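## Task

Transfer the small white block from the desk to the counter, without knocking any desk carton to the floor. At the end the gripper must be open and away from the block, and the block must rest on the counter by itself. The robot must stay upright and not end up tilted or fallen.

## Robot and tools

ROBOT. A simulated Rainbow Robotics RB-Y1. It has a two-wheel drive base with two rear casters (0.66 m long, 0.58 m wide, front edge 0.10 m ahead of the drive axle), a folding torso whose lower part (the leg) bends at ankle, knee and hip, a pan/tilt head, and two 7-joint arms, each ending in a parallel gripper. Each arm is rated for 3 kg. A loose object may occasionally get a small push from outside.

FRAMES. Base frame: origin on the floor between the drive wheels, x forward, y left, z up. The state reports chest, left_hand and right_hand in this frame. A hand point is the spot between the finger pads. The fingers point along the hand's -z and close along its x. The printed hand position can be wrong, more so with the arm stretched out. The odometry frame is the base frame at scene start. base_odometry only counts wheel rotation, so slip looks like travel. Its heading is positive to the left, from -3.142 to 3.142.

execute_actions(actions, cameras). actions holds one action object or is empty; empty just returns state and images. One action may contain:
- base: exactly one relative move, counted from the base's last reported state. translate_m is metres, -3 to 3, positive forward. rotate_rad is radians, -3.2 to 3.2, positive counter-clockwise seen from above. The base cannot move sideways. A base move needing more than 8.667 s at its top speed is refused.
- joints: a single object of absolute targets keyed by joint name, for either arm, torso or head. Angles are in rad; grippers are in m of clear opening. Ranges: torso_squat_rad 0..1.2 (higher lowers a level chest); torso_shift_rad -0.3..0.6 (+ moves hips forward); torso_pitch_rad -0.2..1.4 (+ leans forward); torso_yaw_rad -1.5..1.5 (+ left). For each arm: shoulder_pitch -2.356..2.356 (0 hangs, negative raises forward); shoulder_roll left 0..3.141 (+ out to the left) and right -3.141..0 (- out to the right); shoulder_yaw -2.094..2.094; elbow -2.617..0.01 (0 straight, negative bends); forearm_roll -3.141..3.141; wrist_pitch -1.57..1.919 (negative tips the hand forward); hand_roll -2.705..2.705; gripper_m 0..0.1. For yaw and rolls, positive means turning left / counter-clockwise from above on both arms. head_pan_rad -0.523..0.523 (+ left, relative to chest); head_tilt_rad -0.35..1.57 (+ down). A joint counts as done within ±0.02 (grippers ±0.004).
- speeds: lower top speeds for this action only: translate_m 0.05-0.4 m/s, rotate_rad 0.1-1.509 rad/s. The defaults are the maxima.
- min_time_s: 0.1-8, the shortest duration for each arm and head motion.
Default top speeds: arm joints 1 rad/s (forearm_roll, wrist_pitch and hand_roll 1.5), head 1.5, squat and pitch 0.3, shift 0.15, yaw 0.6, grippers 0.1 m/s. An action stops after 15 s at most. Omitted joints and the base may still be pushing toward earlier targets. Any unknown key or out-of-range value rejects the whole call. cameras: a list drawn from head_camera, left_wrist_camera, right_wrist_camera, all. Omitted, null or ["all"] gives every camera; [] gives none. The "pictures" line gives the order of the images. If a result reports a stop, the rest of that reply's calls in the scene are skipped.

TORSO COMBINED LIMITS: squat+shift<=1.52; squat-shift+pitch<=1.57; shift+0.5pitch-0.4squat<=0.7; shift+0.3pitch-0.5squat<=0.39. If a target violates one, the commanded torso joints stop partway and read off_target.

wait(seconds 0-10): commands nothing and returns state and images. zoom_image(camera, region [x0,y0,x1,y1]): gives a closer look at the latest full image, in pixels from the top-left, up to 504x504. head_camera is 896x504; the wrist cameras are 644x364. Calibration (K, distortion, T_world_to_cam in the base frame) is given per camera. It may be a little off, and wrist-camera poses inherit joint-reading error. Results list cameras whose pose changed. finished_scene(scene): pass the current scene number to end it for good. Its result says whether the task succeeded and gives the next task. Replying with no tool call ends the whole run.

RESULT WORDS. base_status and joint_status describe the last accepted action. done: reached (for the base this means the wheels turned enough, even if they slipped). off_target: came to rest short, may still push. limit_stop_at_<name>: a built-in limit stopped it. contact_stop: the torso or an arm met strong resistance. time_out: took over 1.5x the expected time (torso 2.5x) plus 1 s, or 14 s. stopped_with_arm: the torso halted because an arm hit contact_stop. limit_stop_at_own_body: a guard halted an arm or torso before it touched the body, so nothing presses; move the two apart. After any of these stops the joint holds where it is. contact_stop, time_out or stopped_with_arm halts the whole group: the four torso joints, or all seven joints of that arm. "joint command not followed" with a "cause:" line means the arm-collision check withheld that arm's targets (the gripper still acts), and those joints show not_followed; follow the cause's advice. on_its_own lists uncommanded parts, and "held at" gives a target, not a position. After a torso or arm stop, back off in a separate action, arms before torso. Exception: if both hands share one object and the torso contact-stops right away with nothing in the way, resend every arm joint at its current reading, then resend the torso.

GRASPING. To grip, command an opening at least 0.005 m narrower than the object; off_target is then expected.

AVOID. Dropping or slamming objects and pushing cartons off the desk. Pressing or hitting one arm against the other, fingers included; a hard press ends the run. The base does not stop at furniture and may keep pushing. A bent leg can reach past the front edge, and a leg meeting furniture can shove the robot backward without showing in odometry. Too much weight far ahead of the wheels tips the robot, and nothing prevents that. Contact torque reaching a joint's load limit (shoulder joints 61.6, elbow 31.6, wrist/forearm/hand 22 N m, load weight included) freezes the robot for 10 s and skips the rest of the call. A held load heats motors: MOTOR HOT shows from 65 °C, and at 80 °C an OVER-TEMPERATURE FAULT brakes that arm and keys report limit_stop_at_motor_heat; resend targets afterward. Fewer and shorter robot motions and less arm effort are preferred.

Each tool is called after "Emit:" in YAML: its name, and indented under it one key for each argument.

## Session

Emit:
execute_actions:
  actions: []

Scene clock: 0.00 s.
base_odometry: x=+0.000 y=+0.000 heading=+0.000 (m, m, rad; odometry frame)
base_status: not commanded
joint_positions: torso_squat_rad=+0.350 torso_shift_rad=+0.000 torso_pitch_rad=+0.001 torso_yaw_rad=+0.001 left_shoulder_pitch_rad=-0.015 left_shoulder_roll_rad=+0.021 left_shoulder_yaw_rad=-0.040 left_elbow_rad=-0.122 left_forearm_roll_rad=+0.031 left_wrist_pitch_rad=-0.046 left_hand_roll_rad=+0.036 left_gripper_m=+0.100 right_shoulder_pitch_rad=-0.029 right_shoulder_roll_rad=-0.015 right_shoulder_yaw_rad=-0.008 right_elbow_rad=-0.222 right_forearm_roll_rad=+0.016 right_wrist_pitch_rad=+0.046 right_hand_roll_rad=+0.002 right_gripper_m=+0.100 head_pan_rad=-0.001 head_tilt_rad=+0.400
joint_status: not commanded
chest: x=-0.2275 y=-0.0002 z=+1.2475 quat_wxyz=(+1.000, +0.000, +0.001, +0.000) (m; base frame)
left_hand: x=-0.1480 y=+0.2334 z=+0.5675 quat_wxyz=(+0.996, +0.007, -0.090, +0.011) (m; base frame)
right_hand: x=-0.1097 y=-0.2312 z=+0.5709 quat_wxyz=(+0.995, -0.008, -0.101, +0.011) (m; base frame)
pictures: head_camera, left_wrist_camera, right_wrist_camera
camera_calibration (this result's frames):
head_camera: T_world_to_cam=[[0.0155867, -0.999009, -0.0416946, 0.0652426], [-0.428532, 0.0310013, -0.902995, 1.27902], [0.903392, 0.0319421, -0.427624, 0.752352], [0, 0, 0, 1]] pos_world=[-0.132585, 0.00149488, 1.47939]
left_wrist_camera: T_world_to_cam=[[0.97949, 0.0620212, 0.191708, 0.0182051], [-0.0629165, -0.809728, 0.583422, -0.108719], [0.191416, -0.583518, -0.789219, 0.696732], [0, 0, 0, 1]] pos_world=[-0.158037, 0.317394, 0.609814]
right_wrist_camera: T_world_to_cam=[[-0.982354, -0.0389967, -0.18292, -0.0143999], [-0.149682, 0.750335, 0.643888, -0.182302], [0.112142, 0.659906, -0.742932, 0.67821], [0, 0, 0, 1]] pos_world=[-0.117489, -0.311329, 0.618612]
Images, in order (width x height): head_camera 896x504, left_wrist_camera 644x364, right_wrist_camera 644x364.

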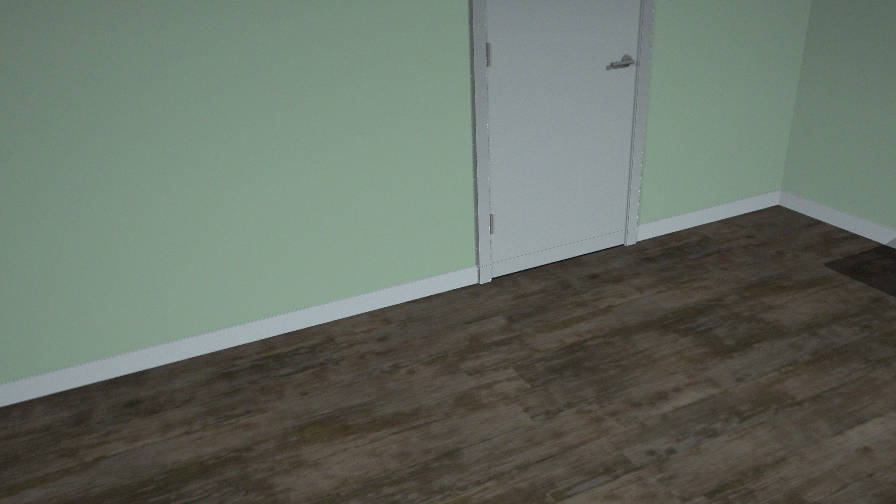

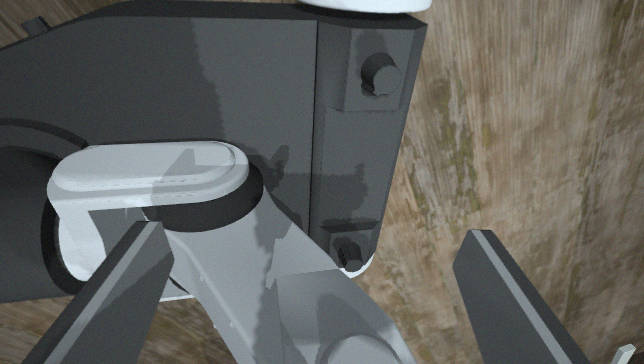

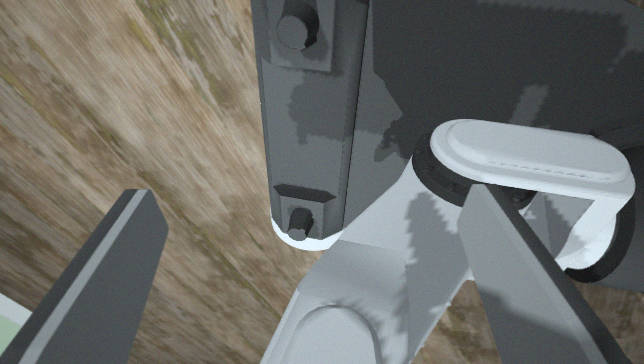

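In scene 2 the robot starts facing the door. I'll turn right to look for the desk, since there's a shadow at the right edge of the image.

Emit:
execute_actions:
  actions:
    - {"base": {"rotate_rad": -1.3}, "joints": {"head_tilt_rad": 0.3}}
  cameras: ["head_camera"]

Scene clock: 7.20 s.
base_odometry: x=+0.000 y=+0.000 heading=-1.299 (m, m, rad; odometry frame)
base_status: done
joint_positions: torso_squat_rad=+0.350 torso_shift_rad=+0.000 torso_pitch_rad=+0.001 torso_yaw_rad=+0.001 left_shoulder_pitch_rad=-0.015 left_shoulder_roll_rad=+0.021 left_shoulder_yaw_rad=-0.040 left_elbow_rad=-0.122 left_forearm_roll_rad=+0.031 left_wrist_pitch_rad=-0.046 left_hand_roll_rad=+0.036 left_gripper_m=+0.100 right_shoulder_pitch_rad=-0.029 right_shoulder_roll_rad=-0.015 right_shoulder_yaw_rad=-0.008 right_elbow_rad=-0.222 right_forearm_roll_rad=+0.016 right_wrist_pitch_rad=+0.046 right_hand_roll_rad=+0.002 right_gripper_m=+0.100 head_pan_rad=-0.001 head_tilt_rad=+0.300
joint_status: all done
chest: x=-0.2275 y=-0.0002 z=+1.2475 quat_wxyz=(+1.000, +0.000, +0.001, +0.000) (m; base frame)
left_hand: x=-0.1480 y=+0.2334 z=+0.5675 quat_wxyz=(+0.996, +0.007, -0.090, +0.011) (m; base frame)
right_hand: x=-0.1097 y=-0.2312 z=+0.5709 quat_wxyz=(+0.995, -0.008, -0.101, +0.011) (m; base frame)
pictures: head_camera
camera_calibration (this result's frames):
head_camera: T_world_to_cam=[[0.0196437, -0.999008, -0.0399528, 0.0635851], [-0.336729, 0.0310153, -0.941091, 1.35301], [0.941397, 0.0319398, -0.335786, 0.627216], [0, 0, 0, 1]] pos_world=[-0.13611, 0.00152479, 1.48646]
Images, in order (width x height): head_camera 896x504.

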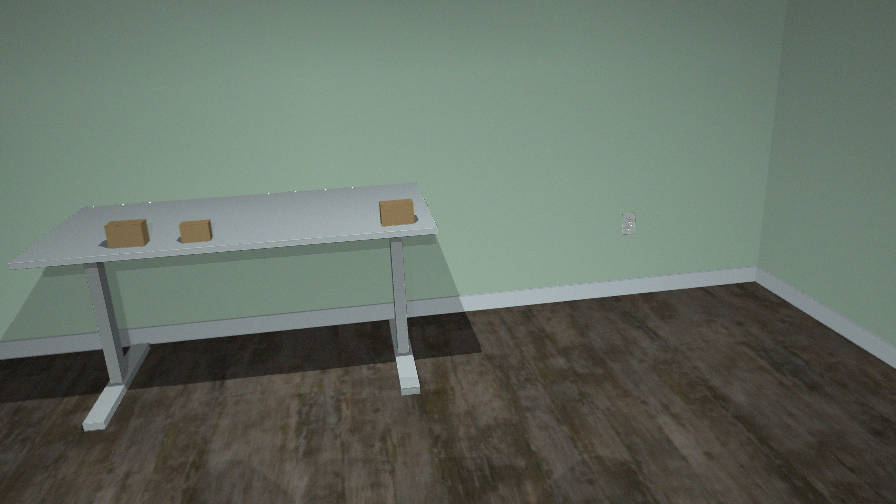

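The desk is in view with three cartons, and the block is probably hidden behind one of them. I'll approach head-on.

Emit:
execute_actions:
  actions:
    - {"base": {"rotate_rad": 0.43}}
  cameras: []

Emit:
execute_actions:
  actions:
    - {"base": {"translate_m": 1.82}, "joints": {"head_tilt_rad": 0.85}}
  cameras: []

Emit:
execute_actions:
  actions:
    - {"base": {"rotate_rad": -0.253}}
  cameras: ["head_camera"]

Scene clock: 22.43 s.
base_odometry: x=+0.000 y=+0.000 heading=-0.871 (m, m, rad; odometry frame)
base_status: done
joint_positions: torso_squat_rad=+0.350 torso_shift_rad=+0.000 torso_pitch_rad=+0.001 torso_yaw_rad=+0.001 left_shoulder_pitch_rad=-0.015 left_shoulder_roll_rad=+0.021 left_shoulder_yaw_rad=-0.040 left_elbow_rad=-0.122 left_forearm_roll_rad=+0.031 left_wrist_pitch_rad=-0.046 left_hand_roll_rad=+0.036 left_gripper_m=+0.100 right_shoulder_pitch_rad=-0.029 right_shoulder_roll_rad=-0.015 right_shoulder_yaw_rad=-0.008 right_elbow_rad=-0.222 right_forearm_roll_rad=+0.016 right_wrist_pitch_rad=+0.046 right_hand_roll_rad=+0.002 right_gripper_m=+0.100 head_pan_rad=-0.001 head_tilt_rad=+0.300
joint_status: not commanded
chest: x=-0.2275 y=-0.0002 z=+1.2475 quat_wxyz=(+1.000, +0.000, +0.001, +0.000) (m; base frame)
left_hand: x=-0.1480 y=+0.2334 z=+0.5675 quat_wxyz=(+0.996, +0.007, -0.090, +0.011) (m; base frame)
right_hand: x=-0.1097 y=-0.2312 z=+0.5709 quat_wxyz=(+0.995, -0.008, -0.101, +0.011) (m; base frame)
pictures: none
No camera images: the call's "cameras" was empty. Leave "cameras" out to get every camera's image.

Scene clock: 28.50 s.
base_odometry: x=+1.172 y=-1.392 heading=-0.871 (m, m, rad; odometry frame)
base_status: done
joint_positions: torso_squat_rad=+0.350 torso_shift_rad=+0.000 torso_pitch_rad=+0.001 torso_yaw_rad=+0.001 left_shoulder_pitch_rad=-0.015 left_shoulder_roll_rad=+0.021 left_shoulder_yaw_rad=-0.040 left_elbow_rad=-0.122 left_forearm_roll_rad=+0.031 left_wrist_pitch_rad=-0.046 left_hand_roll_rad=+0.036 left_gripper_m=+0.100 right_shoulder_pitch_rad=-0.029 right_shoulder_roll_rad=-0.015 right_shoulder_yaw_rad=-0.008 right_elbow_rad=-0.222 right_forearm_roll_rad=+0.016 right_wrist_pitch_rad=+0.046 right_hand_roll_rad=+0.002 right_gripper_m=+0.100 head_pan_rad=-0.001 head_tilt_rad=+0.850
joint_status: all done
chest: x=-0.2275 y=-0.0002 z=+1.2475 quat_wxyz=(+1.000, +0.000, +0.001, +0.000) (m; base frame)
left_hand: x=-0.1479 y=+0.2334 z=+0.5675 quat_wxyz=(+0.996, +0.007, -0.090, +0.011) (m; base frame)
right_hand: x=-0.1097 y=-0.2312 z=+0.5709 quat_wxyz=(+0.995, -0.008, -0.101, +0.011) (m; base frame)
pictures: none
No camera images: the call's "cameras" was empty. Leave "cameras" out to get every camera's image.

Scene clock: 30.23 s.
base_odometry: x=+1.172 y=-1.392 heading=-1.123 (m, m, rad; odometry frame)
base_status: done
joint_positions: torso_squat_rad=+0.350 torso_shift_rad=+0.000 torso_pitch_rad=+0.001 torso_yaw_rad=+0.001 left_shoulder_pitch_rad=-0.015 left_shoulder_roll_rad=+0.021 left_shoulder_yaw_rad=-0.040 left_elbow_rad=-0.122 left_forearm_roll_rad=+0.031 left_wrist_pitch_rad=-0.046 left_hand_roll_rad=+0.036 left_gripper_m=+0.100 right_shoulder_pitch_rad=-0.029 right_shoulder_roll_rad=-0.015 right_shoulder_yaw_rad=-0.008 right_elbow_rad=-0.222 right_forearm_roll_rad=+0.016 right_wrist_pitch_rad=+0.046 right_hand_roll_rad=+0.002 right_gripper_m=+0.100 head_pan_rad=-0.001 head_tilt_rad=+0.850
joint_status: not commanded
chest: x=-0.2275 y=-0.0002 z=+1.2475 quat_wxyz=(+1.000, +0.000, +0.001, +0.000) (m; base frame)
left_hand: x=-0.1479 y=+0.2334 z=+0.5675 quat_wxyz=(+0.996, +0.007, -0.090, +0.011) (m; base frame)
right_hand: x=-0.1097 y=-0.2312 z=+0.5709 quat_wxyz=(+0.995, -0.008, -0.101, +0.011) (m; base frame)
pictures: head_camera
camera_calibration (this result's frames):
head_camera: T_world_to_cam=[[-0.00404702, -0.999017, -0.0441355, 0.0647723], [-0.778981, 0.0308245, -0.626289, 0.806587], [0.627034, 0.0318461, -0.77834, 1.20326], [0, 0, 0, 1]] pos_world=[-0.125905, 0.00152697, 1.44456]
Images, in order (width x height): head_camera 896x504.

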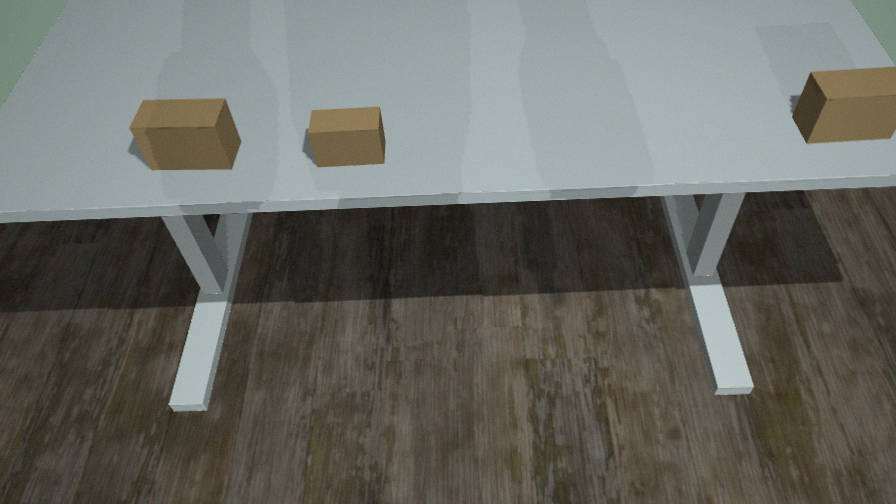

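The block still isn't visible. It's small, so I'll move closer and look down more steeply.

Emit:
execute_actions:
  actions:
    - {"base": {"translate_m": 0.3}, "joints": {"head_tilt_rad": 1.05}}
  cameras: ["head_camera"]

Scene clock: 34.93 s.
base_odometry: x=+1.302 y=-1.663 heading=-1.124 (m, m, rad; odometry frame)
base_status: done
joint_positions: torso_squat_rad=+0.350 torso_shift_rad=+0.000 torso_pitch_rad=+0.001 torso_yaw_rad=+0.001 left_shoulder_pitch_rad=-0.015 left_shoulder_roll_rad=+0.021 left_shoulder_yaw_rad=-0.040 left_elbow_rad=-0.122 left_forearm_roll_rad=+0.031 left_wrist_pitch_rad=-0.046 left_hand_roll_rad=+0.036 left_gripper_m=+0.100 right_shoulder_pitch_rad=-0.030 right_shoulder_roll_rad=-0.015 right_shoulder_yaw_rad=-0.008 right_elbow_rad=-0.222 right_forearm_roll_rad=+0.016 right_wrist_pitch_rad=+0.046 right_hand_roll_rad=+0.002 right_gripper_m=+0.100 head_pan_rad=-0.001 head_tilt_rad=+1.050
joint_status: all done
chest: x=-0.2275 y=-0.0002 z=+1.2475 quat_wxyz=(+1.000, +0.000, +0.001, +0.000) (m; base frame)
left_hand: x=-0.1479 y=+0.2334 z=+0.5675 quat_wxyz=(+0.996, +0.007, -0.090, +0.011) (m; base frame)
right_hand: x=-0.1096 y=-0.2312 z=+0.5709 quat_wxyz=(+0.995, -0.008, -0.101, +0.011) (m; base frame)
pictures: head_camera
camera_calibration (this result's frames):
head_camera: T_world_to_cam=[[-0.0127161, -0.999021, -0.0423756, 0.0604458], [-0.887894, 0.0307718, -0.459017, 0.542113], [0.459871, 0.0317881, -0.887416, 1.32684], [0, 0, 0, 1]] pos_world=[-0.128067, 0.00152717, 1.42886]
Images, in order (width x height): head_camera 896x504.

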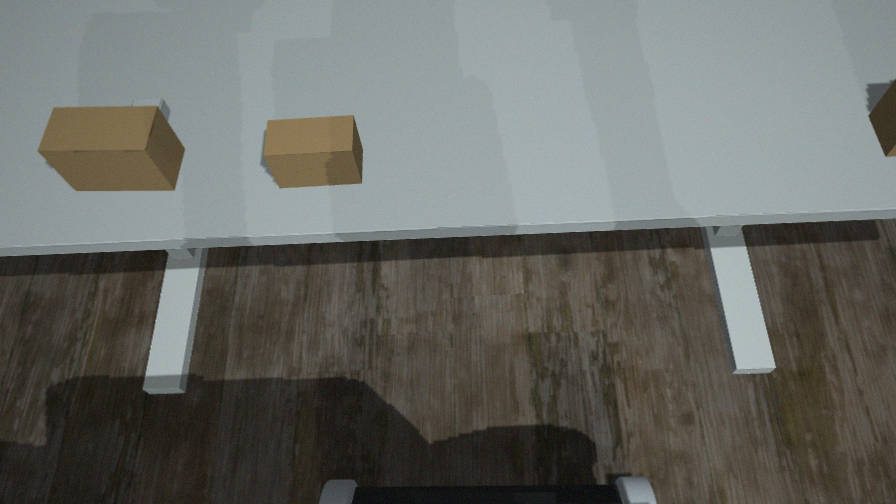

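Something white is showing behind the left carton. I'll zoom in.

Emit:
zoom_image:
  camera: "head_camera"
  region: [20, 70, 220, 200]

Region (20, 70, 220, 200) of head_camera's 896x504 image, scaled by 2.520, with more detail than that image has; it fills the top 328 rows of this view, and the rest is white.

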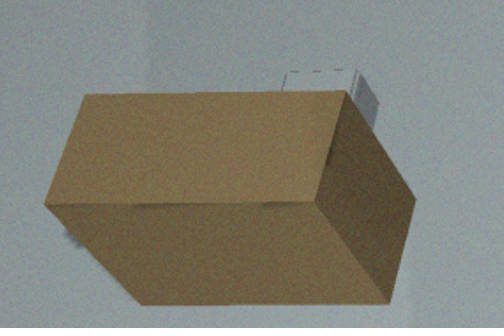

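The white block is behind the right end of the left carton, much like the tape in scene 1. I'll use the same approach: swing the arm out sideways first while moving the base in.

Emit:
execute_actions:
  actions:
    - {"base": {"translate_m": 0.2}, "joints": {"left_shoulder_roll_rad": 1.101, "left_shoulder_yaw_rad": 0.0, "left_forearm_roll_rad": 1.017, "left_wrist_pitch_rad": 1.452, "left_hand_roll_rad": -1.223, "left_gripper_m": 0.1, "head_pan_rad": 0.45}}
  cameras: []

Emit:
execute_actions:
  actions:
    - {"joints": {"left_shoulder_pitch_rad": -0.243, "left_elbow_rad": -1.869}}
  cameras: []

Emit:
execute_actions:
  actions:
    - {"joints": {"torso_pitch_rad": 0.5, "head_tilt_rad": 0.65}}
  cameras: ["head_camera", "left_wrist_camera"]

Scene clock: 114.20 s.
base_odometry: x=+1.388 y=-1.843 heading=-1.125 (m, m, rad; odometry frame)
base_status: done
joint_positions: torso_squat_rad=+0.350 torso_shift_rad=+0.000 torso_pitch_rad=+0.001 torso_yaw_rad=+0.001 left_shoulder_pitch_rad=-0.015 left_shoulder_roll_rad=+1.101 left_shoulder_yaw_rad=+0.000 left_elbow_rad=-0.122 left_forearm_roll_rad=+1.017 left_wrist_pitch_rad=+1.452 left_hand_roll_rad=-1.223 left_gripper_m=+0.100 right_shoulder_pitch_rad=-0.030 right_shoulder_roll_rad=-0.015 right_shoulder_yaw_rad=-0.008 right_elbow_rad=-0.222 right_forearm_roll_rad=+0.016 right_wrist_pitch_rad=+0.046 right_hand_roll_rad=+0.002 right_gripper_m=+0.100 head_pan_rad=+0.450 head_tilt_rad=+1.050
joint_status: all done
chest: x=-0.2275 y=-0.0002 z=+1.2475 quat_wxyz=(+1.000, +0.000, +0.001, +0.000) (m; base frame)
left_hand: x=-0.3052 y=+0.6455 z=+0.8926 quat_wxyz=(+0.959, -0.106, +0.261, +0.028) (m; base frame)
right_hand: x=-0.1096 y=-0.2311 z=+0.5709 quat_wxyz=(+0.995, -0.008, -0.101, +0.011) (m; base frame)
pictures: none
No camera images: the call's "cameras" was empty. Leave "cameras" out to get every camera's image.

Scene clock: 116.63 s.
base_odometry: x=+1.388 y=-1.843 heading=-1.125 (m, m, rad; odometry frame)
base_status: not commanded
joint_positions: torso_squat_rad=+0.350 torso_shift_rad=+0.000 torso_pitch_rad=+0.001 torso_yaw_rad=+0.001 left_shoulder_pitch_rad=-0.243 left_shoulder_roll_rad=+1.101 left_shoulder_yaw_rad=+0.000 left_elbow_rad=-1.869 left_forearm_roll_rad=+1.017 left_wrist_pitch_rad=+1.452 left_hand_roll_rad=-1.223 left_gripper_m=+0.100 right_shoulder_pitch_rad=-0.029 right_shoulder_roll_rad=-0.015 right_shoulder_yaw_rad=-0.008 right_elbow_rad=-0.222 right_forearm_roll_rad=+0.016 right_wrist_pitch_rad=+0.046 right_hand_roll_rad=+0.002 right_gripper_m=+0.100 head_pan_rad=+0.450 head_tilt_rad=+1.050
joint_status: all done
chest: x=-0.2275 y=-0.0002 z=+1.2475 quat_wxyz=(+1.000, +0.000, +0.001, +0.000) (m; base frame)
left_hand: x=+0.1994 y=+0.4007 z=+1.0895 quat_wxyz=(+0.686, +0.175, -0.174, -0.685) (m; base frame)
right_hand: x=-0.1097 y=-0.2311 z=+0.5709 quat_wxyz=(+0.995, -0.008, -0.101, +0.011) (m; base frame)
pictures: none
No camera images: the call's "cameras" was empty. Leave "cameras" out to get every camera's image.

Scene clock: 119.07 s.
base_odometry: x=+1.388 y=-1.843 heading=-1.125 (m, m, rad; odometry frame)
base_status: not commanded
joint_positions: torso_squat_rad=+0.350 torso_shift_rad=+0.000 torso_pitch_rad=+0.500 torso_yaw_rad=+0.001 left_shoulder_pitch_rad=-0.243 left_shoulder_roll_rad=+1.101 left_shoulder_yaw_rad=+0.000 left_elbow_rad=-1.869 left_forearm_roll_rad=+1.017 left_wrist_pitch_rad=+1.452 left_hand_roll_rad=-1.223 left_gripper_m=+0.100 right_shoulder_pitch_rad=-0.029 right_shoulder_roll_rad=-0.015 right_shoulder_yaw_rad=-0.008 right_elbow_rad=-0.222 right_forearm_roll_rad=+0.016 right_wrist_pitch_rad=+0.046 right_hand_roll_rad=+0.002 right_gripper_m=+0.100 head_pan_rad=+0.450 head_tilt_rad=+0.650
joint_status: all done
chest: x=-0.0796 y=-0.0002 z=+1.2097 quat_wxyz=(+0.969, +0.000, +0.247, +0.001) (m; base frame)
left_hand: x=+0.2197 y=+0.4008 z=+0.8668 quat_wxyz=(+0.707, +0.001, +0.001, -0.707) (m; base frame)
right_hand: x=-0.2996 y=-0.2311 z=+0.5590 quat_wxyz=(+0.989, -0.005, +0.148, +0.013) (m; base frame)
pictures: head_camera, left_wrist_camera
camera_calibration (this result's frames):
head_camera: T_world_to_cam=[[0.364554, -0.897154, -0.24943, 0.331625], [-0.884672, -0.250092, -0.393459, 0.632184], [0.290613, 0.3641, -0.884859, 1.15401], [0, 0, 0, 1]] pos_world=[0.103009, 0.0354454, 1.3526]
left_wrist_camera: T_world_to_cam=[[0.0431337, -0.99902, 0.00991527, 0.378842], [-0.801401, -0.0286717, 0.597439, -0.287574], [-0.59657, -0.0337159, -0.801853, 0.92397], [0, 0, 0, 1]] pos_world=[0.30441, 0.401378, 0.90894]
Images, in order (width x height): head_camera 896x504, left_wrist_camera 644x364.

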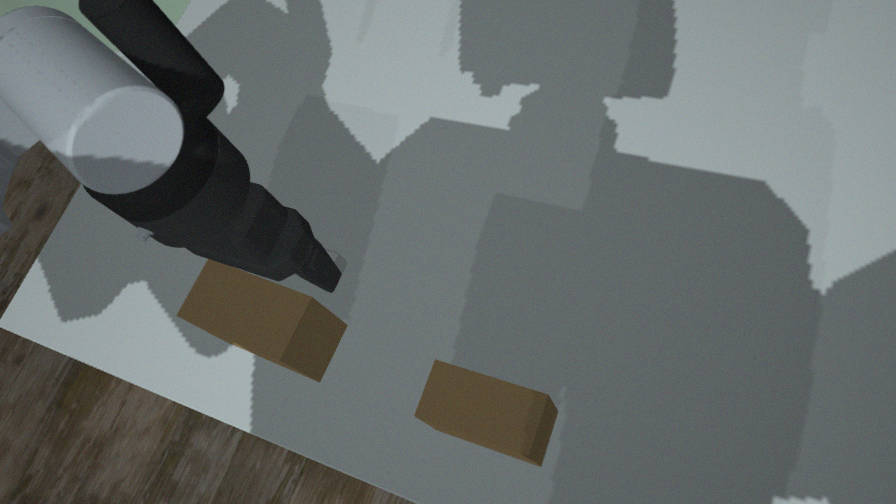

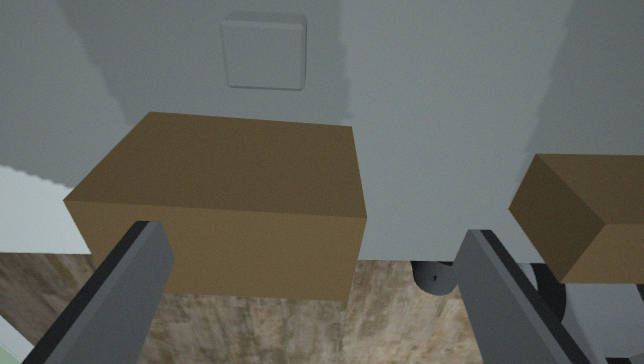

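The wrist camera can see the block. I'll zoom in to measure it.

Emit:
zoom_image:
  camera: "left_wrist_camera"
  region: [150, 0, 400, 160]

Region (150, 0, 400, 160) of left_wrist_camera's 644x364 image, scaled by 2.016, with more detail than that image has; it fills the top 323 rows of this view, and the rest is white.

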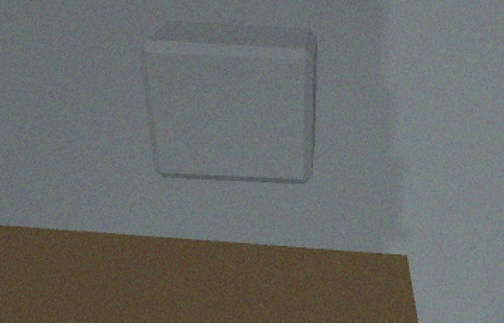

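The block is about 3.3 cm wide, and its centre is about 4.7 cm forward and 2 cm left of the grasp axis. I've re-solved the arm pose to centre the hand over it.

Emit:
execute_actions:
  actions:
    - {"joints": {"left_shoulder_pitch_rad": -0.441, "left_shoulder_roll_rad": 1.036, "left_shoulder_yaw_rad": 0.0, "left_elbow_rad": -1.627, "left_forearm_roll_rad": 0.989, "left_wrist_pitch_rad": 1.519, "left_hand_roll_rad": -1.377}}
  cameras: ["left_wrist_camera"]

Scene clock: 149.73 s.
base_odometry: x=+1.388 y=-1.843 heading=-1.125 (m, m, rad; odometry frame)
base_status: not commanded
joint_positions: torso_squat_rad=+0.350 torso_shift_rad=+0.000 torso_pitch_rad=+0.500 torso_yaw_rad=+0.001 left_shoulder_pitch_rad=-0.441 left_shoulder_roll_rad=+1.036 left_shoulder_yaw_rad=+0.000 left_elbow_rad=-1.627 left_forearm_roll_rad=+0.989 left_wrist_pitch_rad=+1.519 left_hand_roll_rad=-1.377 left_gripper_m=+0.100 right_shoulder_pitch_rad=-0.029 right_shoulder_roll_rad=-0.015 right_shoulder_yaw_rad=-0.008 right_elbow_rad=-0.222 right_forearm_roll_rad=+0.016 right_wrist_pitch_rad=+0.046 right_hand_roll_rad=+0.002 right_gripper_m=+0.100 head_pan_rad=+0.450 head_tilt_rad=+0.650
joint_status: all done
chest: x=-0.0796 y=-0.0002 z=+1.2097 quat_wxyz=(+0.969, +0.000, +0.247, +0.001) (m; base frame)
left_hand: x=+0.2660 y=+0.4228 z=+0.8669 quat_wxyz=(+0.707, +0.001, +0.000, -0.707) (m; base frame)
right_hand: x=-0.2997 y=-0.2311 z=+0.5591 quat_wxyz=(+0.989, -0.005, +0.148, +0.013) (m; base frame)
pictures: left_wrist_camera
camera_calibration (this result's frames):
left_wrist_camera: T_world_to_cam=[[0.042921, -0.999029, 0.00993457, 0.398852], [-0.802168, -0.0285324, 0.596417, -0.248902], [-0.595554, -0.033568, -0.802614, 0.95276], [0, 0, 0, 1]] pos_world=[0.35064, 0.423345, 0.909185]
Images, in order (width x height): left_wrist_camera 644x364.

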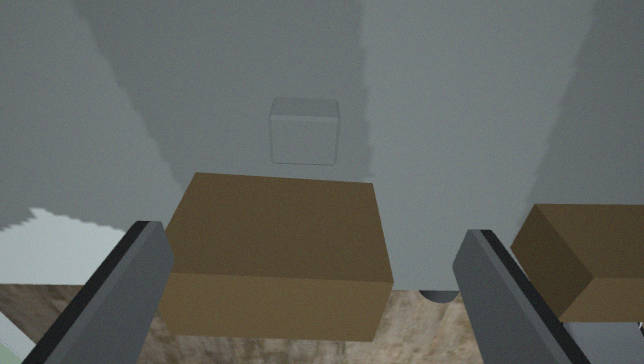

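Emit:
zoom_image:
  camera: "left_wrist_camera"
  region: [200, 70, 420, 210]

Region (200, 70, 420, 210) of left_wrist_camera's 644x364 image, scaled by 2.291, with more detail than that image has; it fills the top 321 rows of this view, and the rest is white.

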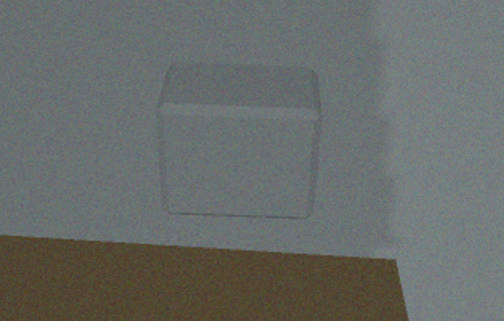

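The block now sits at the same image position the tape had when that grasp worked. I'll lower the body and then grip.

Emit:
execute_actions:
  actions:
    - {"joints": {"torso_squat_rad": 0.67}}
  cameras: ["left_wrist_camera"]

Scene clock: 157.90 s.
base_odometry: x=+1.388 y=-1.843 heading=-1.125 (m, m, rad; odometry frame)
base_status: not commanded
joint_positions: torso_squat_rad=+0.670 torso_shift_rad=+0.000 torso_pitch_rad=+0.500 torso_yaw_rad=+0.001 left_shoulder_pitch_rad=-0.441 left_shoulder_roll_rad=+1.036 left_shoulder_yaw_rad=+0.000 left_elbow_rad=-1.627 left_forearm_roll_rad=+0.989 left_wrist_pitch_rad=+1.519 left_hand_roll_rad=-1.377 left_gripper_m=+0.100 right_shoulder_pitch_rad=-0.029 right_shoulder_roll_rad=-0.015 right_shoulder_yaw_rad=-0.008 right_elbow_rad=-0.222 right_forearm_roll_rad=+0.016 right_wrist_pitch_rad=+0.046 right_hand_roll_rad=+0.002 right_gripper_m=+0.100 head_pan_rad=+0.450 head_tilt_rad=+0.650
joint_status: all done
chest: x=-0.0797 y=-0.0002 z=+1.1008 quat_wxyz=(+0.969, +0.000, +0.247, +0.001) (m; base frame)
left_hand: x=+0.2659 y=+0.4228 z=+0.7580 quat_wxyz=(+0.707, +0.001, +0.000, -0.707) (m; base frame)
right_hand: x=-0.2997 y=-0.2311 z=+0.4501 quat_wxyz=(+0.989, -0.005, +0.148, +0.013) (m; base frame)
pictures: left_wrist_camera
camera_calibration (this result's frames):
left_wrist_camera: T_world_to_cam=[[0.0429464, -0.999027, 0.0100773, 0.399801], [-0.802254, -0.0284725, 0.596303, -0.183919], [-0.595436, -0.0336936, -0.802696, 0.865431], [0, 0, 0, 1]] pos_world=[0.350589, 0.423335, 0.800321]
Images, in order (width x height): left_wrist_camera 644x364.

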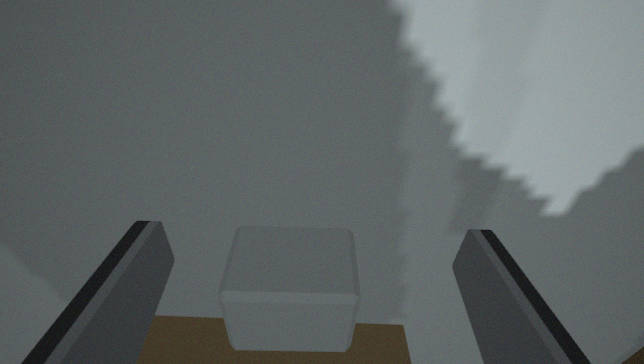

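Emit:
execute_actions:
  actions:
    - {"joints": {"left_gripper_m": 0.025}}
  cameras: ["left_wrist_camera"]

Scene clock: 160.73 s.
base_odometry: x=+1.388 y=-1.843 heading=-1.125 (m, m, rad; odometry frame)
base_status: not commanded
joint_positions: torso_squat_rad=+0.670 torso_shift_rad=+0.000 torso_pitch_rad=+0.500 torso_yaw_rad=+0.001 left_shoulder_pitch_rad=-0.441 left_shoulder_roll_rad=+1.036 left_shoulder_yaw_rad=+0.000 left_elbow_rad=-1.627 left_forearm_roll_rad=+0.989 left_wrist_pitch_rad=+1.519 left_hand_roll_rad=-1.377 left_gripper_m=+0.039 right_shoulder_pitch_rad=-0.029 right_shoulder_roll_rad=-0.015 right_shoulder_yaw_rad=-0.008 right_elbow_rad=-0.222 right_forearm_roll_rad=+0.016 right_wrist_pitch_rad=+0.046 right_hand_roll_rad=+0.002 right_gripper_m=+0.100 head_pan_rad=+0.450 head_tilt_rad=+0.650
joint_status: left_gripper_m off_target (ended at +0.039, target +0.025)
chest: x=-0.0797 y=-0.0002 z=+1.1008 quat_wxyz=(+0.969, +0.000, +0.247, +0.001) (m; base frame)
left_hand: x=+0.2659 y=+0.4228 z=+0.7580 quat_wxyz=(+0.707, +0.001, +0.000, -0.707) (m; base frame)
right_hand: x=-0.2997 y=-0.2311 z=+0.4501 quat_wxyz=(+0.989, -0.005, +0.148, +0.013) (m; base frame)
pictures: left_wrist_camera
camera_calibration (this result's frames):
left_wrist_camera: T_world_to_cam=[[0.0429471, -0.999027, 0.0100772, 0.399801], [-0.802254, -0.0284731, 0.596304, -0.183919], [-0.595436, -0.033694, -0.802696, 0.865431], [0, 0, 0, 1]] pos_world=[0.350589, 0.423335, 0.80032]
Images, in order (width x height): left_wrist_camera 644x364.

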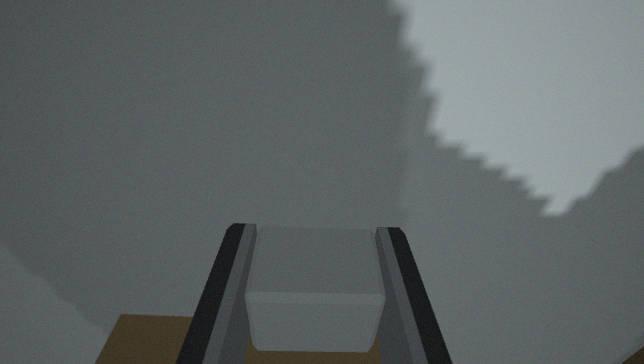

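The block is gripped at 3.9 cm. I'll lift it up and straighten the torso.

Emit:
execute_actions:
  actions:
    - {"joints": {"torso_squat_rad": 0.35, "torso_pitch_rad": 0.0}}
  cameras: ["left_wrist_camera"]

Emit:
execute_actions:
  actions:
    - {"base": {"translate_m": -0.35}, "joints": {"head_pan_rad": 0.0, "head_tilt_rad": 0.3}}
  cameras: []

Scene clock: 166.80 s.
base_odometry: x=+1.388 y=-1.843 heading=-1.125 (m, m, rad; odometry frame)
base_status: not commanded
joint_positions: torso_squat_rad=+0.350 torso_shift_rad=+0.000 torso_pitch_rad=+0.000 torso_yaw_rad=+0.001 left_shoulder_pitch_rad=-0.441 left_shoulder_roll_rad=+1.036 left_shoulder_yaw_rad=+0.000 left_elbow_rad=-1.627 left_forearm_roll_rad=+0.989 left_wrist_pitch_rad=+1.519 left_hand_roll_rad=-1.377 left_gripper_m=+0.039 right_shoulder_pitch_rad=-0.029 right_shoulder_roll_rad=-0.015 right_shoulder_yaw_rad=-0.008 right_elbow_rad=-0.222 right_forearm_roll_rad=+0.016 right_wrist_pitch_rad=+0.046 right_hand_roll_rad=+0.002 right_gripper_m=+0.100 head_pan_rad=+0.450 head_tilt_rad=+0.650
joint_status: all done
chest: x=-0.2280 y=-0.0002 z=+1.2475 quat_wxyz=(+1.000, +0.000, +0.000, +0.000) (m; base frame)
left_hand: x=+0.2397 y=+0.4226 z=+1.1124 quat_wxyz=(+0.685, +0.176, -0.175, -0.685) (m; base frame)
right_hand: x=-0.1093 y=-0.2311 z=+0.5710 quat_wxyz=(+0.995, -0.008, -0.102, +0.011) (m; base frame)
pictures: left_wrist_camera
camera_calibration (this result's frames):
left_wrist_camera: T_world_to_cam=[[0.0326869, -0.999032, 0.0294428, 0.378143], [-0.989925, -0.0283004, 0.138732, 0.137618], [-0.137765, -0.0336809, -0.989892, 1.23279], [0, 0, 0, 1]] pos_world=[0.293706, 0.423193, 1.19011]
Images, in order (width x height): left_wrist_camera 644x364.

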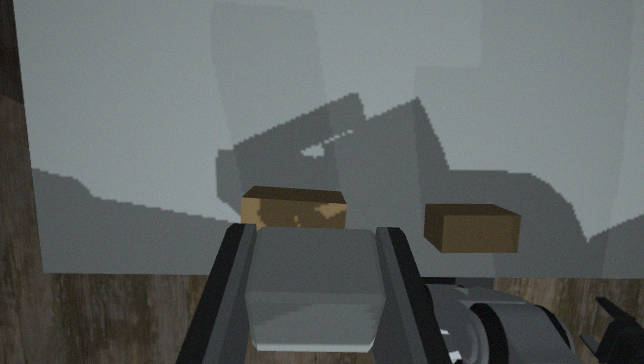

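Scene clock: 169.67 s.
base_odometry: x=+1.237 y=-1.527 heading=-1.126 (m, m, rad; odometry frame)
base_status: done
joint_positions: torso_squat_rad=+0.350 torso_shift_rad=+0.000 torso_pitch_rad=+0.000 torso_yaw_rad=+0.001 left_shoulder_pitch_rad=-0.441 left_shoulder_roll_rad=+1.036 left_shoulder_yaw_rad=+0.000 left_elbow_rad=-1.627 left_forearm_roll_rad=+0.989 left_wrist_pitch_rad=+1.519 left_hand_roll_rad=-1.377 left_gripper_m=+0.039 right_shoulder_pitch_rad=-0.029 right_shoulder_roll_rad=-0.015 right_shoulder_yaw_rad=-0.008 right_elbow_rad=-0.222 right_forearm_roll_rad=+0.016 right_wrist_pitch_rad=+0.046 right_hand_roll_rad=+0.002 right_gripper_m=+0.100 head_pan_rad=+0.000 head_tilt_rad=+0.300
joint_status: all done
chest: x=-0.2280 y=-0.0003 z=+1.2475 quat_wxyz=(+1.000, +0.000, +0.000, +0.000) (m; base frame)
left_hand: x=+0.2397 y=+0.4226 z=+1.1125 quat_wxyz=(+0.685, +0.176, -0.175, -0.685) (m; base frame)
right_hand: x=-0.1093 y=-0.2311 z=+0.5710 quat_wxyz=(+0.995, -0.008, -0.102, +0.011) (m; base frame)
pictures: none
No camera images: the call's "cameras" was empty. Leave "cameras" out to get every camera's image.

The block is held and both cartons are still in place. I'll turn around to find the counter.

Emit:
execute_actions:
  actions:
    - {"base": {"rotate_rad": 3.0}}
  cameras: ["head_camera"]

Scene clock: 178.10 s.
base_odometry: x=+1.237 y=-1.527 heading=+1.873 (m, m, rad; odometry frame)
base_status: done
joint_positions: torso_squat_rad=+0.350 torso_shift_rad=+0.000 torso_pitch_rad=+0.000 torso_yaw_rad=+0.001 left_shoulder_pitch_rad=-0.441 left_shoulder_roll_rad=+1.036 left_shoulder_yaw_rad=+0.000 left_elbow_rad=-1.627 left_forearm_roll_rad=+0.989 left_wrist_pitch_rad=+1.519 left_hand_roll_rad=-1.377 left_gripper_m=+0.039 right_shoulder_pitch_rad=-0.029 right_shoulder_roll_rad=-0.015 right_shoulder_yaw_rad=-0.008 right_elbow_rad=-0.222 right_forearm_roll_rad=+0.016 right_wrist_pitch_rad=+0.046 right_hand_roll_rad=+0.002 right_gripper_m=+0.100 head_pan_rad=+0.000 head_tilt_rad=+0.300
joint_status: not commanded
chest: x=-0.2281 y=-0.0002 z=+1.2475 quat_wxyz=(+1.000, +0.000, +0.000, +0.000) (m; base frame)
left_hand: x=+0.2397 y=+0.4226 z=+1.1125 quat_wxyz=(+0.685, +0.176, -0.175, -0.685) (m; base frame)
right_hand: x=-0.1093 y=-0.2311 z=+0.5710 quat_wxyz=(+0.995, -0.008, -0.102, +0.011) (m; base frame)
pictures: head_camera
camera_calibration (this result's frames):
head_camera: T_world_to_cam=[[0.0202765, -0.998996, -0.0399533, 0.0637166], [-0.33534, 0.0308511, -0.941592, 1.35374], [0.941879, 0.0324901, -0.334378, 0.626067], [0, 0, 0, 1]] pos_world=[-0.137009, 0.00154733, 1.48656]
Images, in order (width x height): head_camera 896x504.

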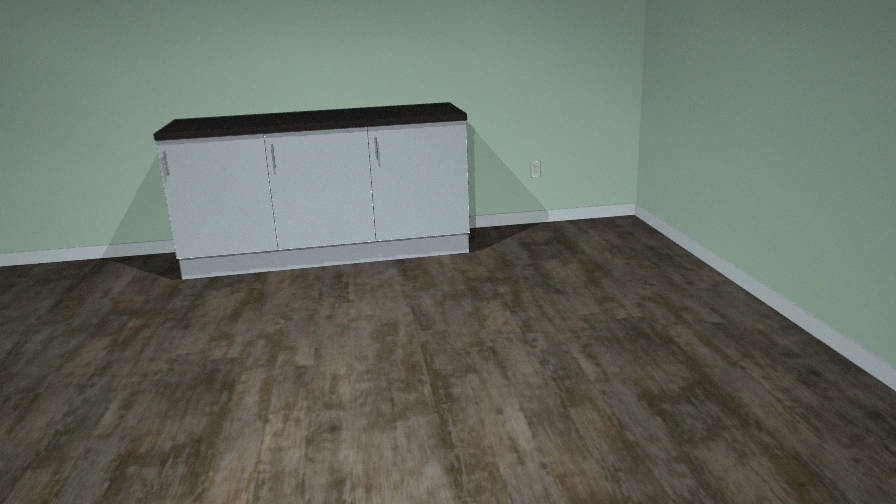

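The counter's right end is about 4.1 m straight ahead, the same layout as scene 1. I'll drive toward it.

Emit:
execute_actions:
  actions:
    - {"base": {"translate_m": 3.0}, "joints": {"head_tilt_rad": 0.5}}
  cameras: ["head_camera"]

Scene clock: 193.90 s.
base_odometry: x=+0.343 y=+1.337 heading=+1.874 (m, m, rad; odometry frame)
base_status: done
joint_positions: torso_squat_rad=+0.350 torso_shift_rad=+0.000 torso_pitch_rad=+0.000 torso_yaw_rad=+0.001 left_shoulder_pitch_rad=-0.441 left_shoulder_roll_rad=+1.036 left_shoulder_yaw_rad=+0.000 left_elbow_rad=-1.627 left_forearm_roll_rad=+0.989 left_wrist_pitch_rad=+1.519 left_hand_roll_rad=-1.377 left_gripper_m=+0.039 right_shoulder_pitch_rad=-0.029 right_shoulder_roll_rad=-0.015 right_shoulder_yaw_rad=-0.008 right_elbow_rad=-0.222 right_forearm_roll_rad=+0.016 right_wrist_pitch_rad=+0.046 right_hand_roll_rad=+0.002 right_gripper_m=+0.100 head_pan_rad=+0.000 head_tilt_rad=+0.500
joint_status: all done
chest: x=-0.2279 y=-0.0002 z=+1.2475 quat_wxyz=(+1.000, +0.000, +0.000, +0.000) (m; base frame)
left_hand: x=+0.2398 y=+0.4226 z=+1.1124 quat_wxyz=(+0.685, +0.176, -0.175, -0.685) (m; base frame)
right_hand: x=-0.1092 y=-0.2311 z=+0.5710 quat_wxyz=(+0.995, -0.008, -0.101, +0.011) (m; base frame)
pictures: head_camera
camera_calibration (this result's frames):
head_camera: T_world_to_cam=[[0.0119632, -0.999003, -0.0429995, 0.0664092], [-0.515903, 0.0306705, -0.856098, 1.19288], [0.856564, 0.0324252, -0.515022, 0.869781], [0, 0, 0, 1]] pos_world=[-0.130407, 0.00155389, 1.47203]
Images, in order (width x height): head_camera 896x504.

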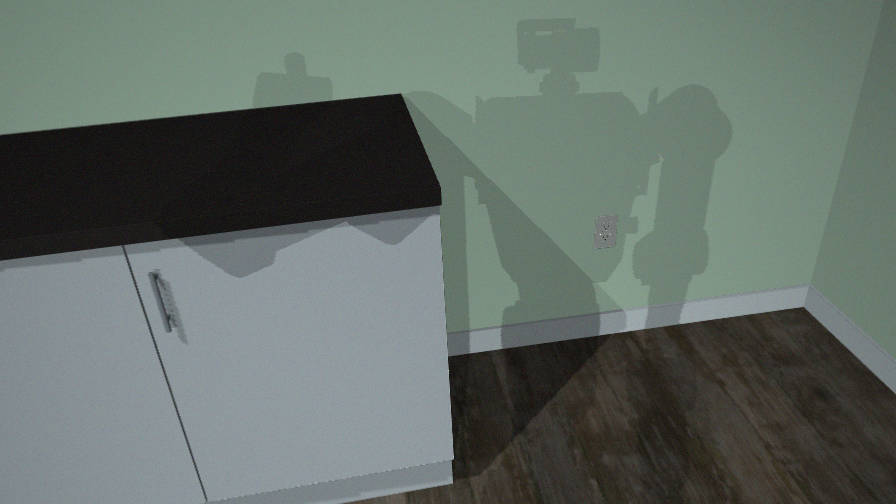

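The view matches scene 1. I'll move so the hand is over the countertop, leaning partway down.

Emit:
execute_actions:
  actions:
    - {"base": {"translate_m": 0.9}, "joints": {"torso_pitch_rad": 0.2, "head_tilt_rad": 0.8, "head_pan_rad": 0.4}}
  cameras: []

Emit:
execute_actions:
  actions:
    - {"joints": {"torso_pitch_rad": 0.335}}
  cameras: ["head_camera", "left_wrist_camera"]

Scene clock: 204.23 s.
base_odometry: x=+0.074 y=+2.196 heading=+1.874 (m, m, rad; odometry frame)
base_status: done
joint_positions: torso_squat_rad=+0.350 torso_shift_rad=+0.000 torso_pitch_rad=+0.200 torso_yaw_rad=+0.001 left_shoulder_pitch_rad=-0.441 left_shoulder_roll_rad=+1.036 left_shoulder_yaw_rad=+0.000 left_elbow_rad=-1.627 left_forearm_roll_rad=+0.989 left_wrist_pitch_rad=+1.519 left_hand_roll_rad=-1.377 left_gripper_m=+0.039 right_shoulder_pitch_rad=-0.029 right_shoulder_roll_rad=-0.015 right_shoulder_yaw_rad=-0.008 right_elbow_rad=-0.222 right_forearm_roll_rad=+0.016 right_wrist_pitch_rad=+0.046 right_hand_roll_rad=+0.002 right_gripper_m=+0.100 head_pan_rad=+0.400 head_tilt_rad=+0.800
joint_status: all done
chest: x=-0.1664 y=-0.0002 z=+1.2413 quat_wxyz=(+0.995, +0.000, +0.100, +0.000) (m; base frame)
left_hand: x=+0.2651 y=+0.4227 z=+1.0160 quat_wxyz=(+0.699, +0.107, -0.106, -0.699) (m; base frame)
right_hand: x=-0.1845 y=-0.2311 z=+0.5548 quat_wxyz=(+1.000, -0.007, -0.002, +0.012) (m; base frame)
pictures: none
No camera images: the call's "cameras" was empty. Leave "cameras" out to get every camera's image.

Scene clock: 205.47 s.
base_odometry: x=+0.074 y=+2.196 heading=+1.874 (m, m, rad; odometry frame)
base_status: not commanded
joint_positions: torso_squat_rad=+0.350 torso_shift_rad=+0.000 torso_pitch_rad=+0.335 torso_yaw_rad=+0.001 left_shoulder_pitch_rad=-0.442 left_shoulder_roll_rad=+1.037 left_shoulder_yaw_rad=+0.001 left_elbow_rad=-1.627 left_forearm_roll_rad=+0.989 left_wrist_pitch_rad=+1.519 left_hand_roll_rad=-1.377 left_gripper_m=+0.039 right_shoulder_pitch_rad=-0.029 right_shoulder_roll_rad=-0.015 right_shoulder_yaw_rad=-0.008 right_elbow_rad=-0.222 right_forearm_roll_rad=+0.016 right_wrist_pitch_rad=+0.046 right_hand_roll_rad=+0.002 right_gripper_m=+0.100 head_pan_rad=+0.400 head_tilt_rad=+0.800
joint_status: all done
chest: x=-0.1263 y=-0.0003 z=+1.2303 quat_wxyz=(+0.986, +0.000, +0.167, +0.000) (m; base frame)
left_hand: x=+0.2716 y=+0.4227 z=+0.9499 quat_wxyz=(+0.705, +0.060, -0.059, -0.705) (m; base frame)
right_hand: x=-0.2364 y=-0.2311 z=+0.5524 quat_wxyz=(+0.998, -0.006, +0.066, +0.012) (m; base frame)
pictures: head_camera, left_wrist_camera
camera_calibration (this result's frames):
head_camera: T_world_to_cam=[[0.351832, -0.92061, -0.169387, 0.254839], [-0.878588, -0.262345, -0.399072, 0.588271], [0.322951, 0.289227, -0.901138, 1.23331], [0, 0, 0, 1]] pos_world=[0.0288892, 0.0322314, 1.38931]
left_wrist_camera: T_world_to_cam=[[0.0403465, -0.999046, 0.0166811, 0.391993], [-0.890272, -0.0283641, 0.454545, -0.135242], [-0.453638, -0.03319, -0.890568, 1.06757], [0, 0, 0, 1]] pos_world=[0.348074, 0.423216, 1.00568]
Images, in order (width x height): head_camera 896x504, left_wrist_camera 644x364.

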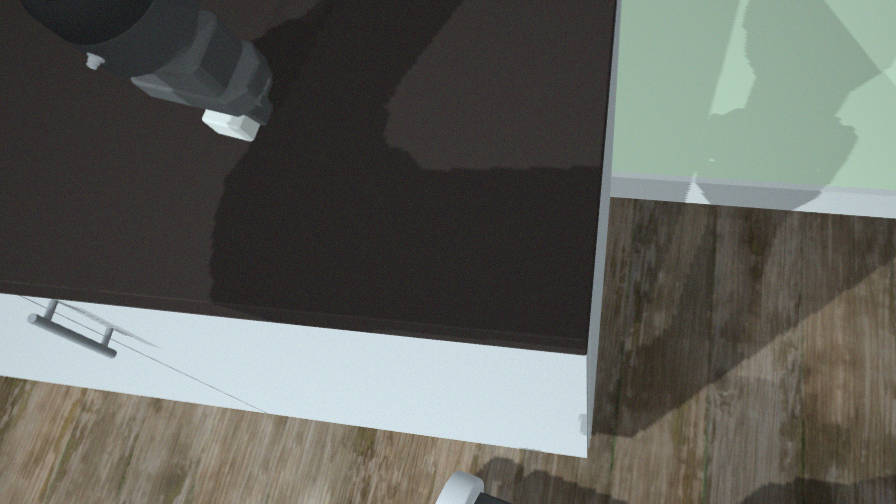

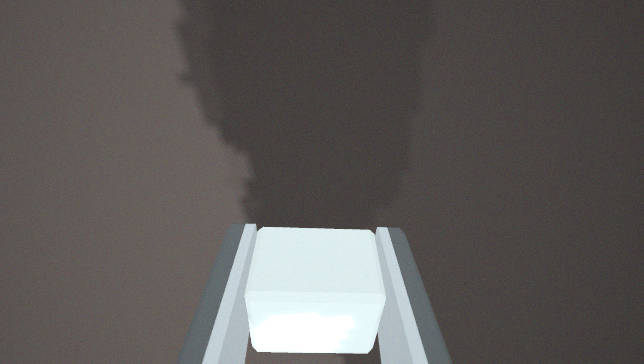

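Emit:
execute_actions:
  actions: []

Scene clock: 214.83 s.
base_odometry: x=+0.074 y=+2.196 heading=+1.874 (m, m, rad; odometry frame)
base_status: not commanded
joint_positions: torso_squat_rad=+0.350 torso_shift_rad=+0.000 torso_pitch_rad=+0.335 torso_yaw_rad=+0.001 left_shoulder_pitch_rad=-0.442 left_shoulder_roll_rad=+1.037 left_shoulder_yaw_rad=+0.001 left_elbow_rad=-1.627 left_forearm_roll_rad=+0.989 left_wrist_pitch_rad=+1.519 left_hand_roll_rad=-1.377 left_gripper_m=+0.039 right_shoulder_pitch_rad=-0.029 right_shoulder_roll_rad=-0.015 right_shoulder_yaw_rad=-0.008 right_elbow_rad=-0.222 right_forearm_roll_rad=+0.016 right_wrist_pitch_rad=+0.046 right_hand_roll_rad=+0.002 right_gripper_m=+0.100 head_pan_rad=+0.400 head_tilt_rad=+0.800
joint_status: all done
chest: x=-0.1263 y=-0.0003 z=+1.2303 quat_wxyz=(+0.986, +0.000, +0.167, +0.000) (m; base frame)
left_hand: x=+0.2716 y=+0.4227 z=+0.9499 quat_wxyz=(+0.705, +0.060, -0.059, -0.705) (m; base frame)
right_hand: x=-0.2364 y=-0.2311 z=+0.5524 quat_wxyz=(+0.998, -0.006, +0.066, +0.012) (m; base frame)
pictures: head_camera, left_wrist_camera, right_wrist_camera
camera_calibration (this result's frames):
head_camera: T_world_to_cam=[[0.351834, -0.92061, -0.169383, 0.254838], [-0.878583, -0.262345, -0.399082, 0.588276], [0.322962, 0.289227, -0.901135, 1.23331], [0, 0, 0, 1]] pos_world=[0.0288773, 0.0322313, 1.38931]
left_wrist_camera: T_world_to_cam=[[0.0403443, -0.999047, 0.0166813, 0.391993], [-0.890278, -0.0283625, 0.454534, -0.13524], [-0.453627, -0.0331888, -0.890573, 1.06758], [0, 0, 0, 1]] pos_world=[0.348066, 0.423215, 1.00569]
right_wrist_camera: T_world_to_cam=[[-0.988118, -0.0390845, 0.148647, -0.326799], [0.0692417, 0.750232, 0.657539, -0.145178], [-0.13722, 0.660018, -0.738611, 0.617306], [0, 0, 0, 1]] pos_world=[-0.228157, -0.311289, 0.599987]
Images, in order (width x height): head_camera 896x504, left_wrist_camera 644x364, right_wrist_camera 644x364.

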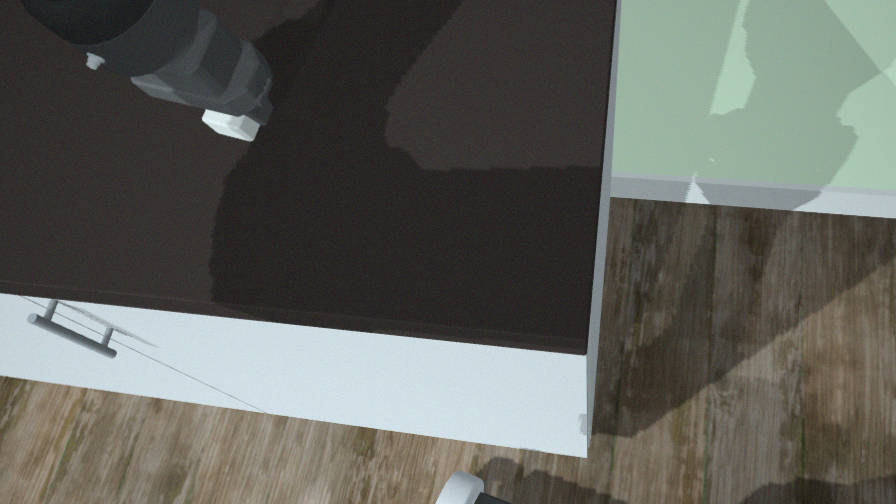

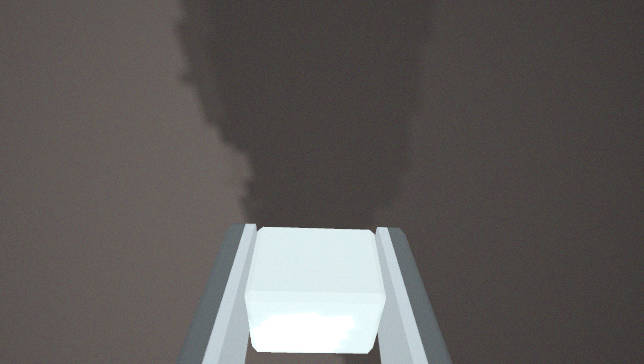

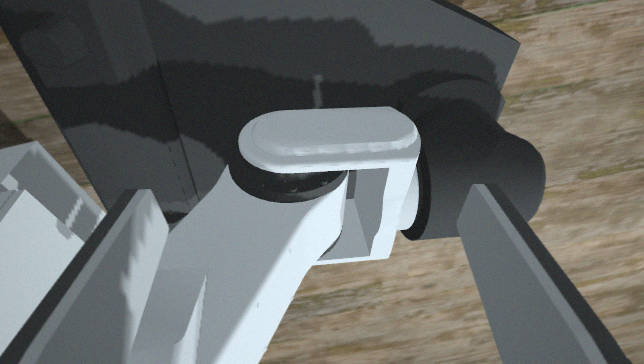

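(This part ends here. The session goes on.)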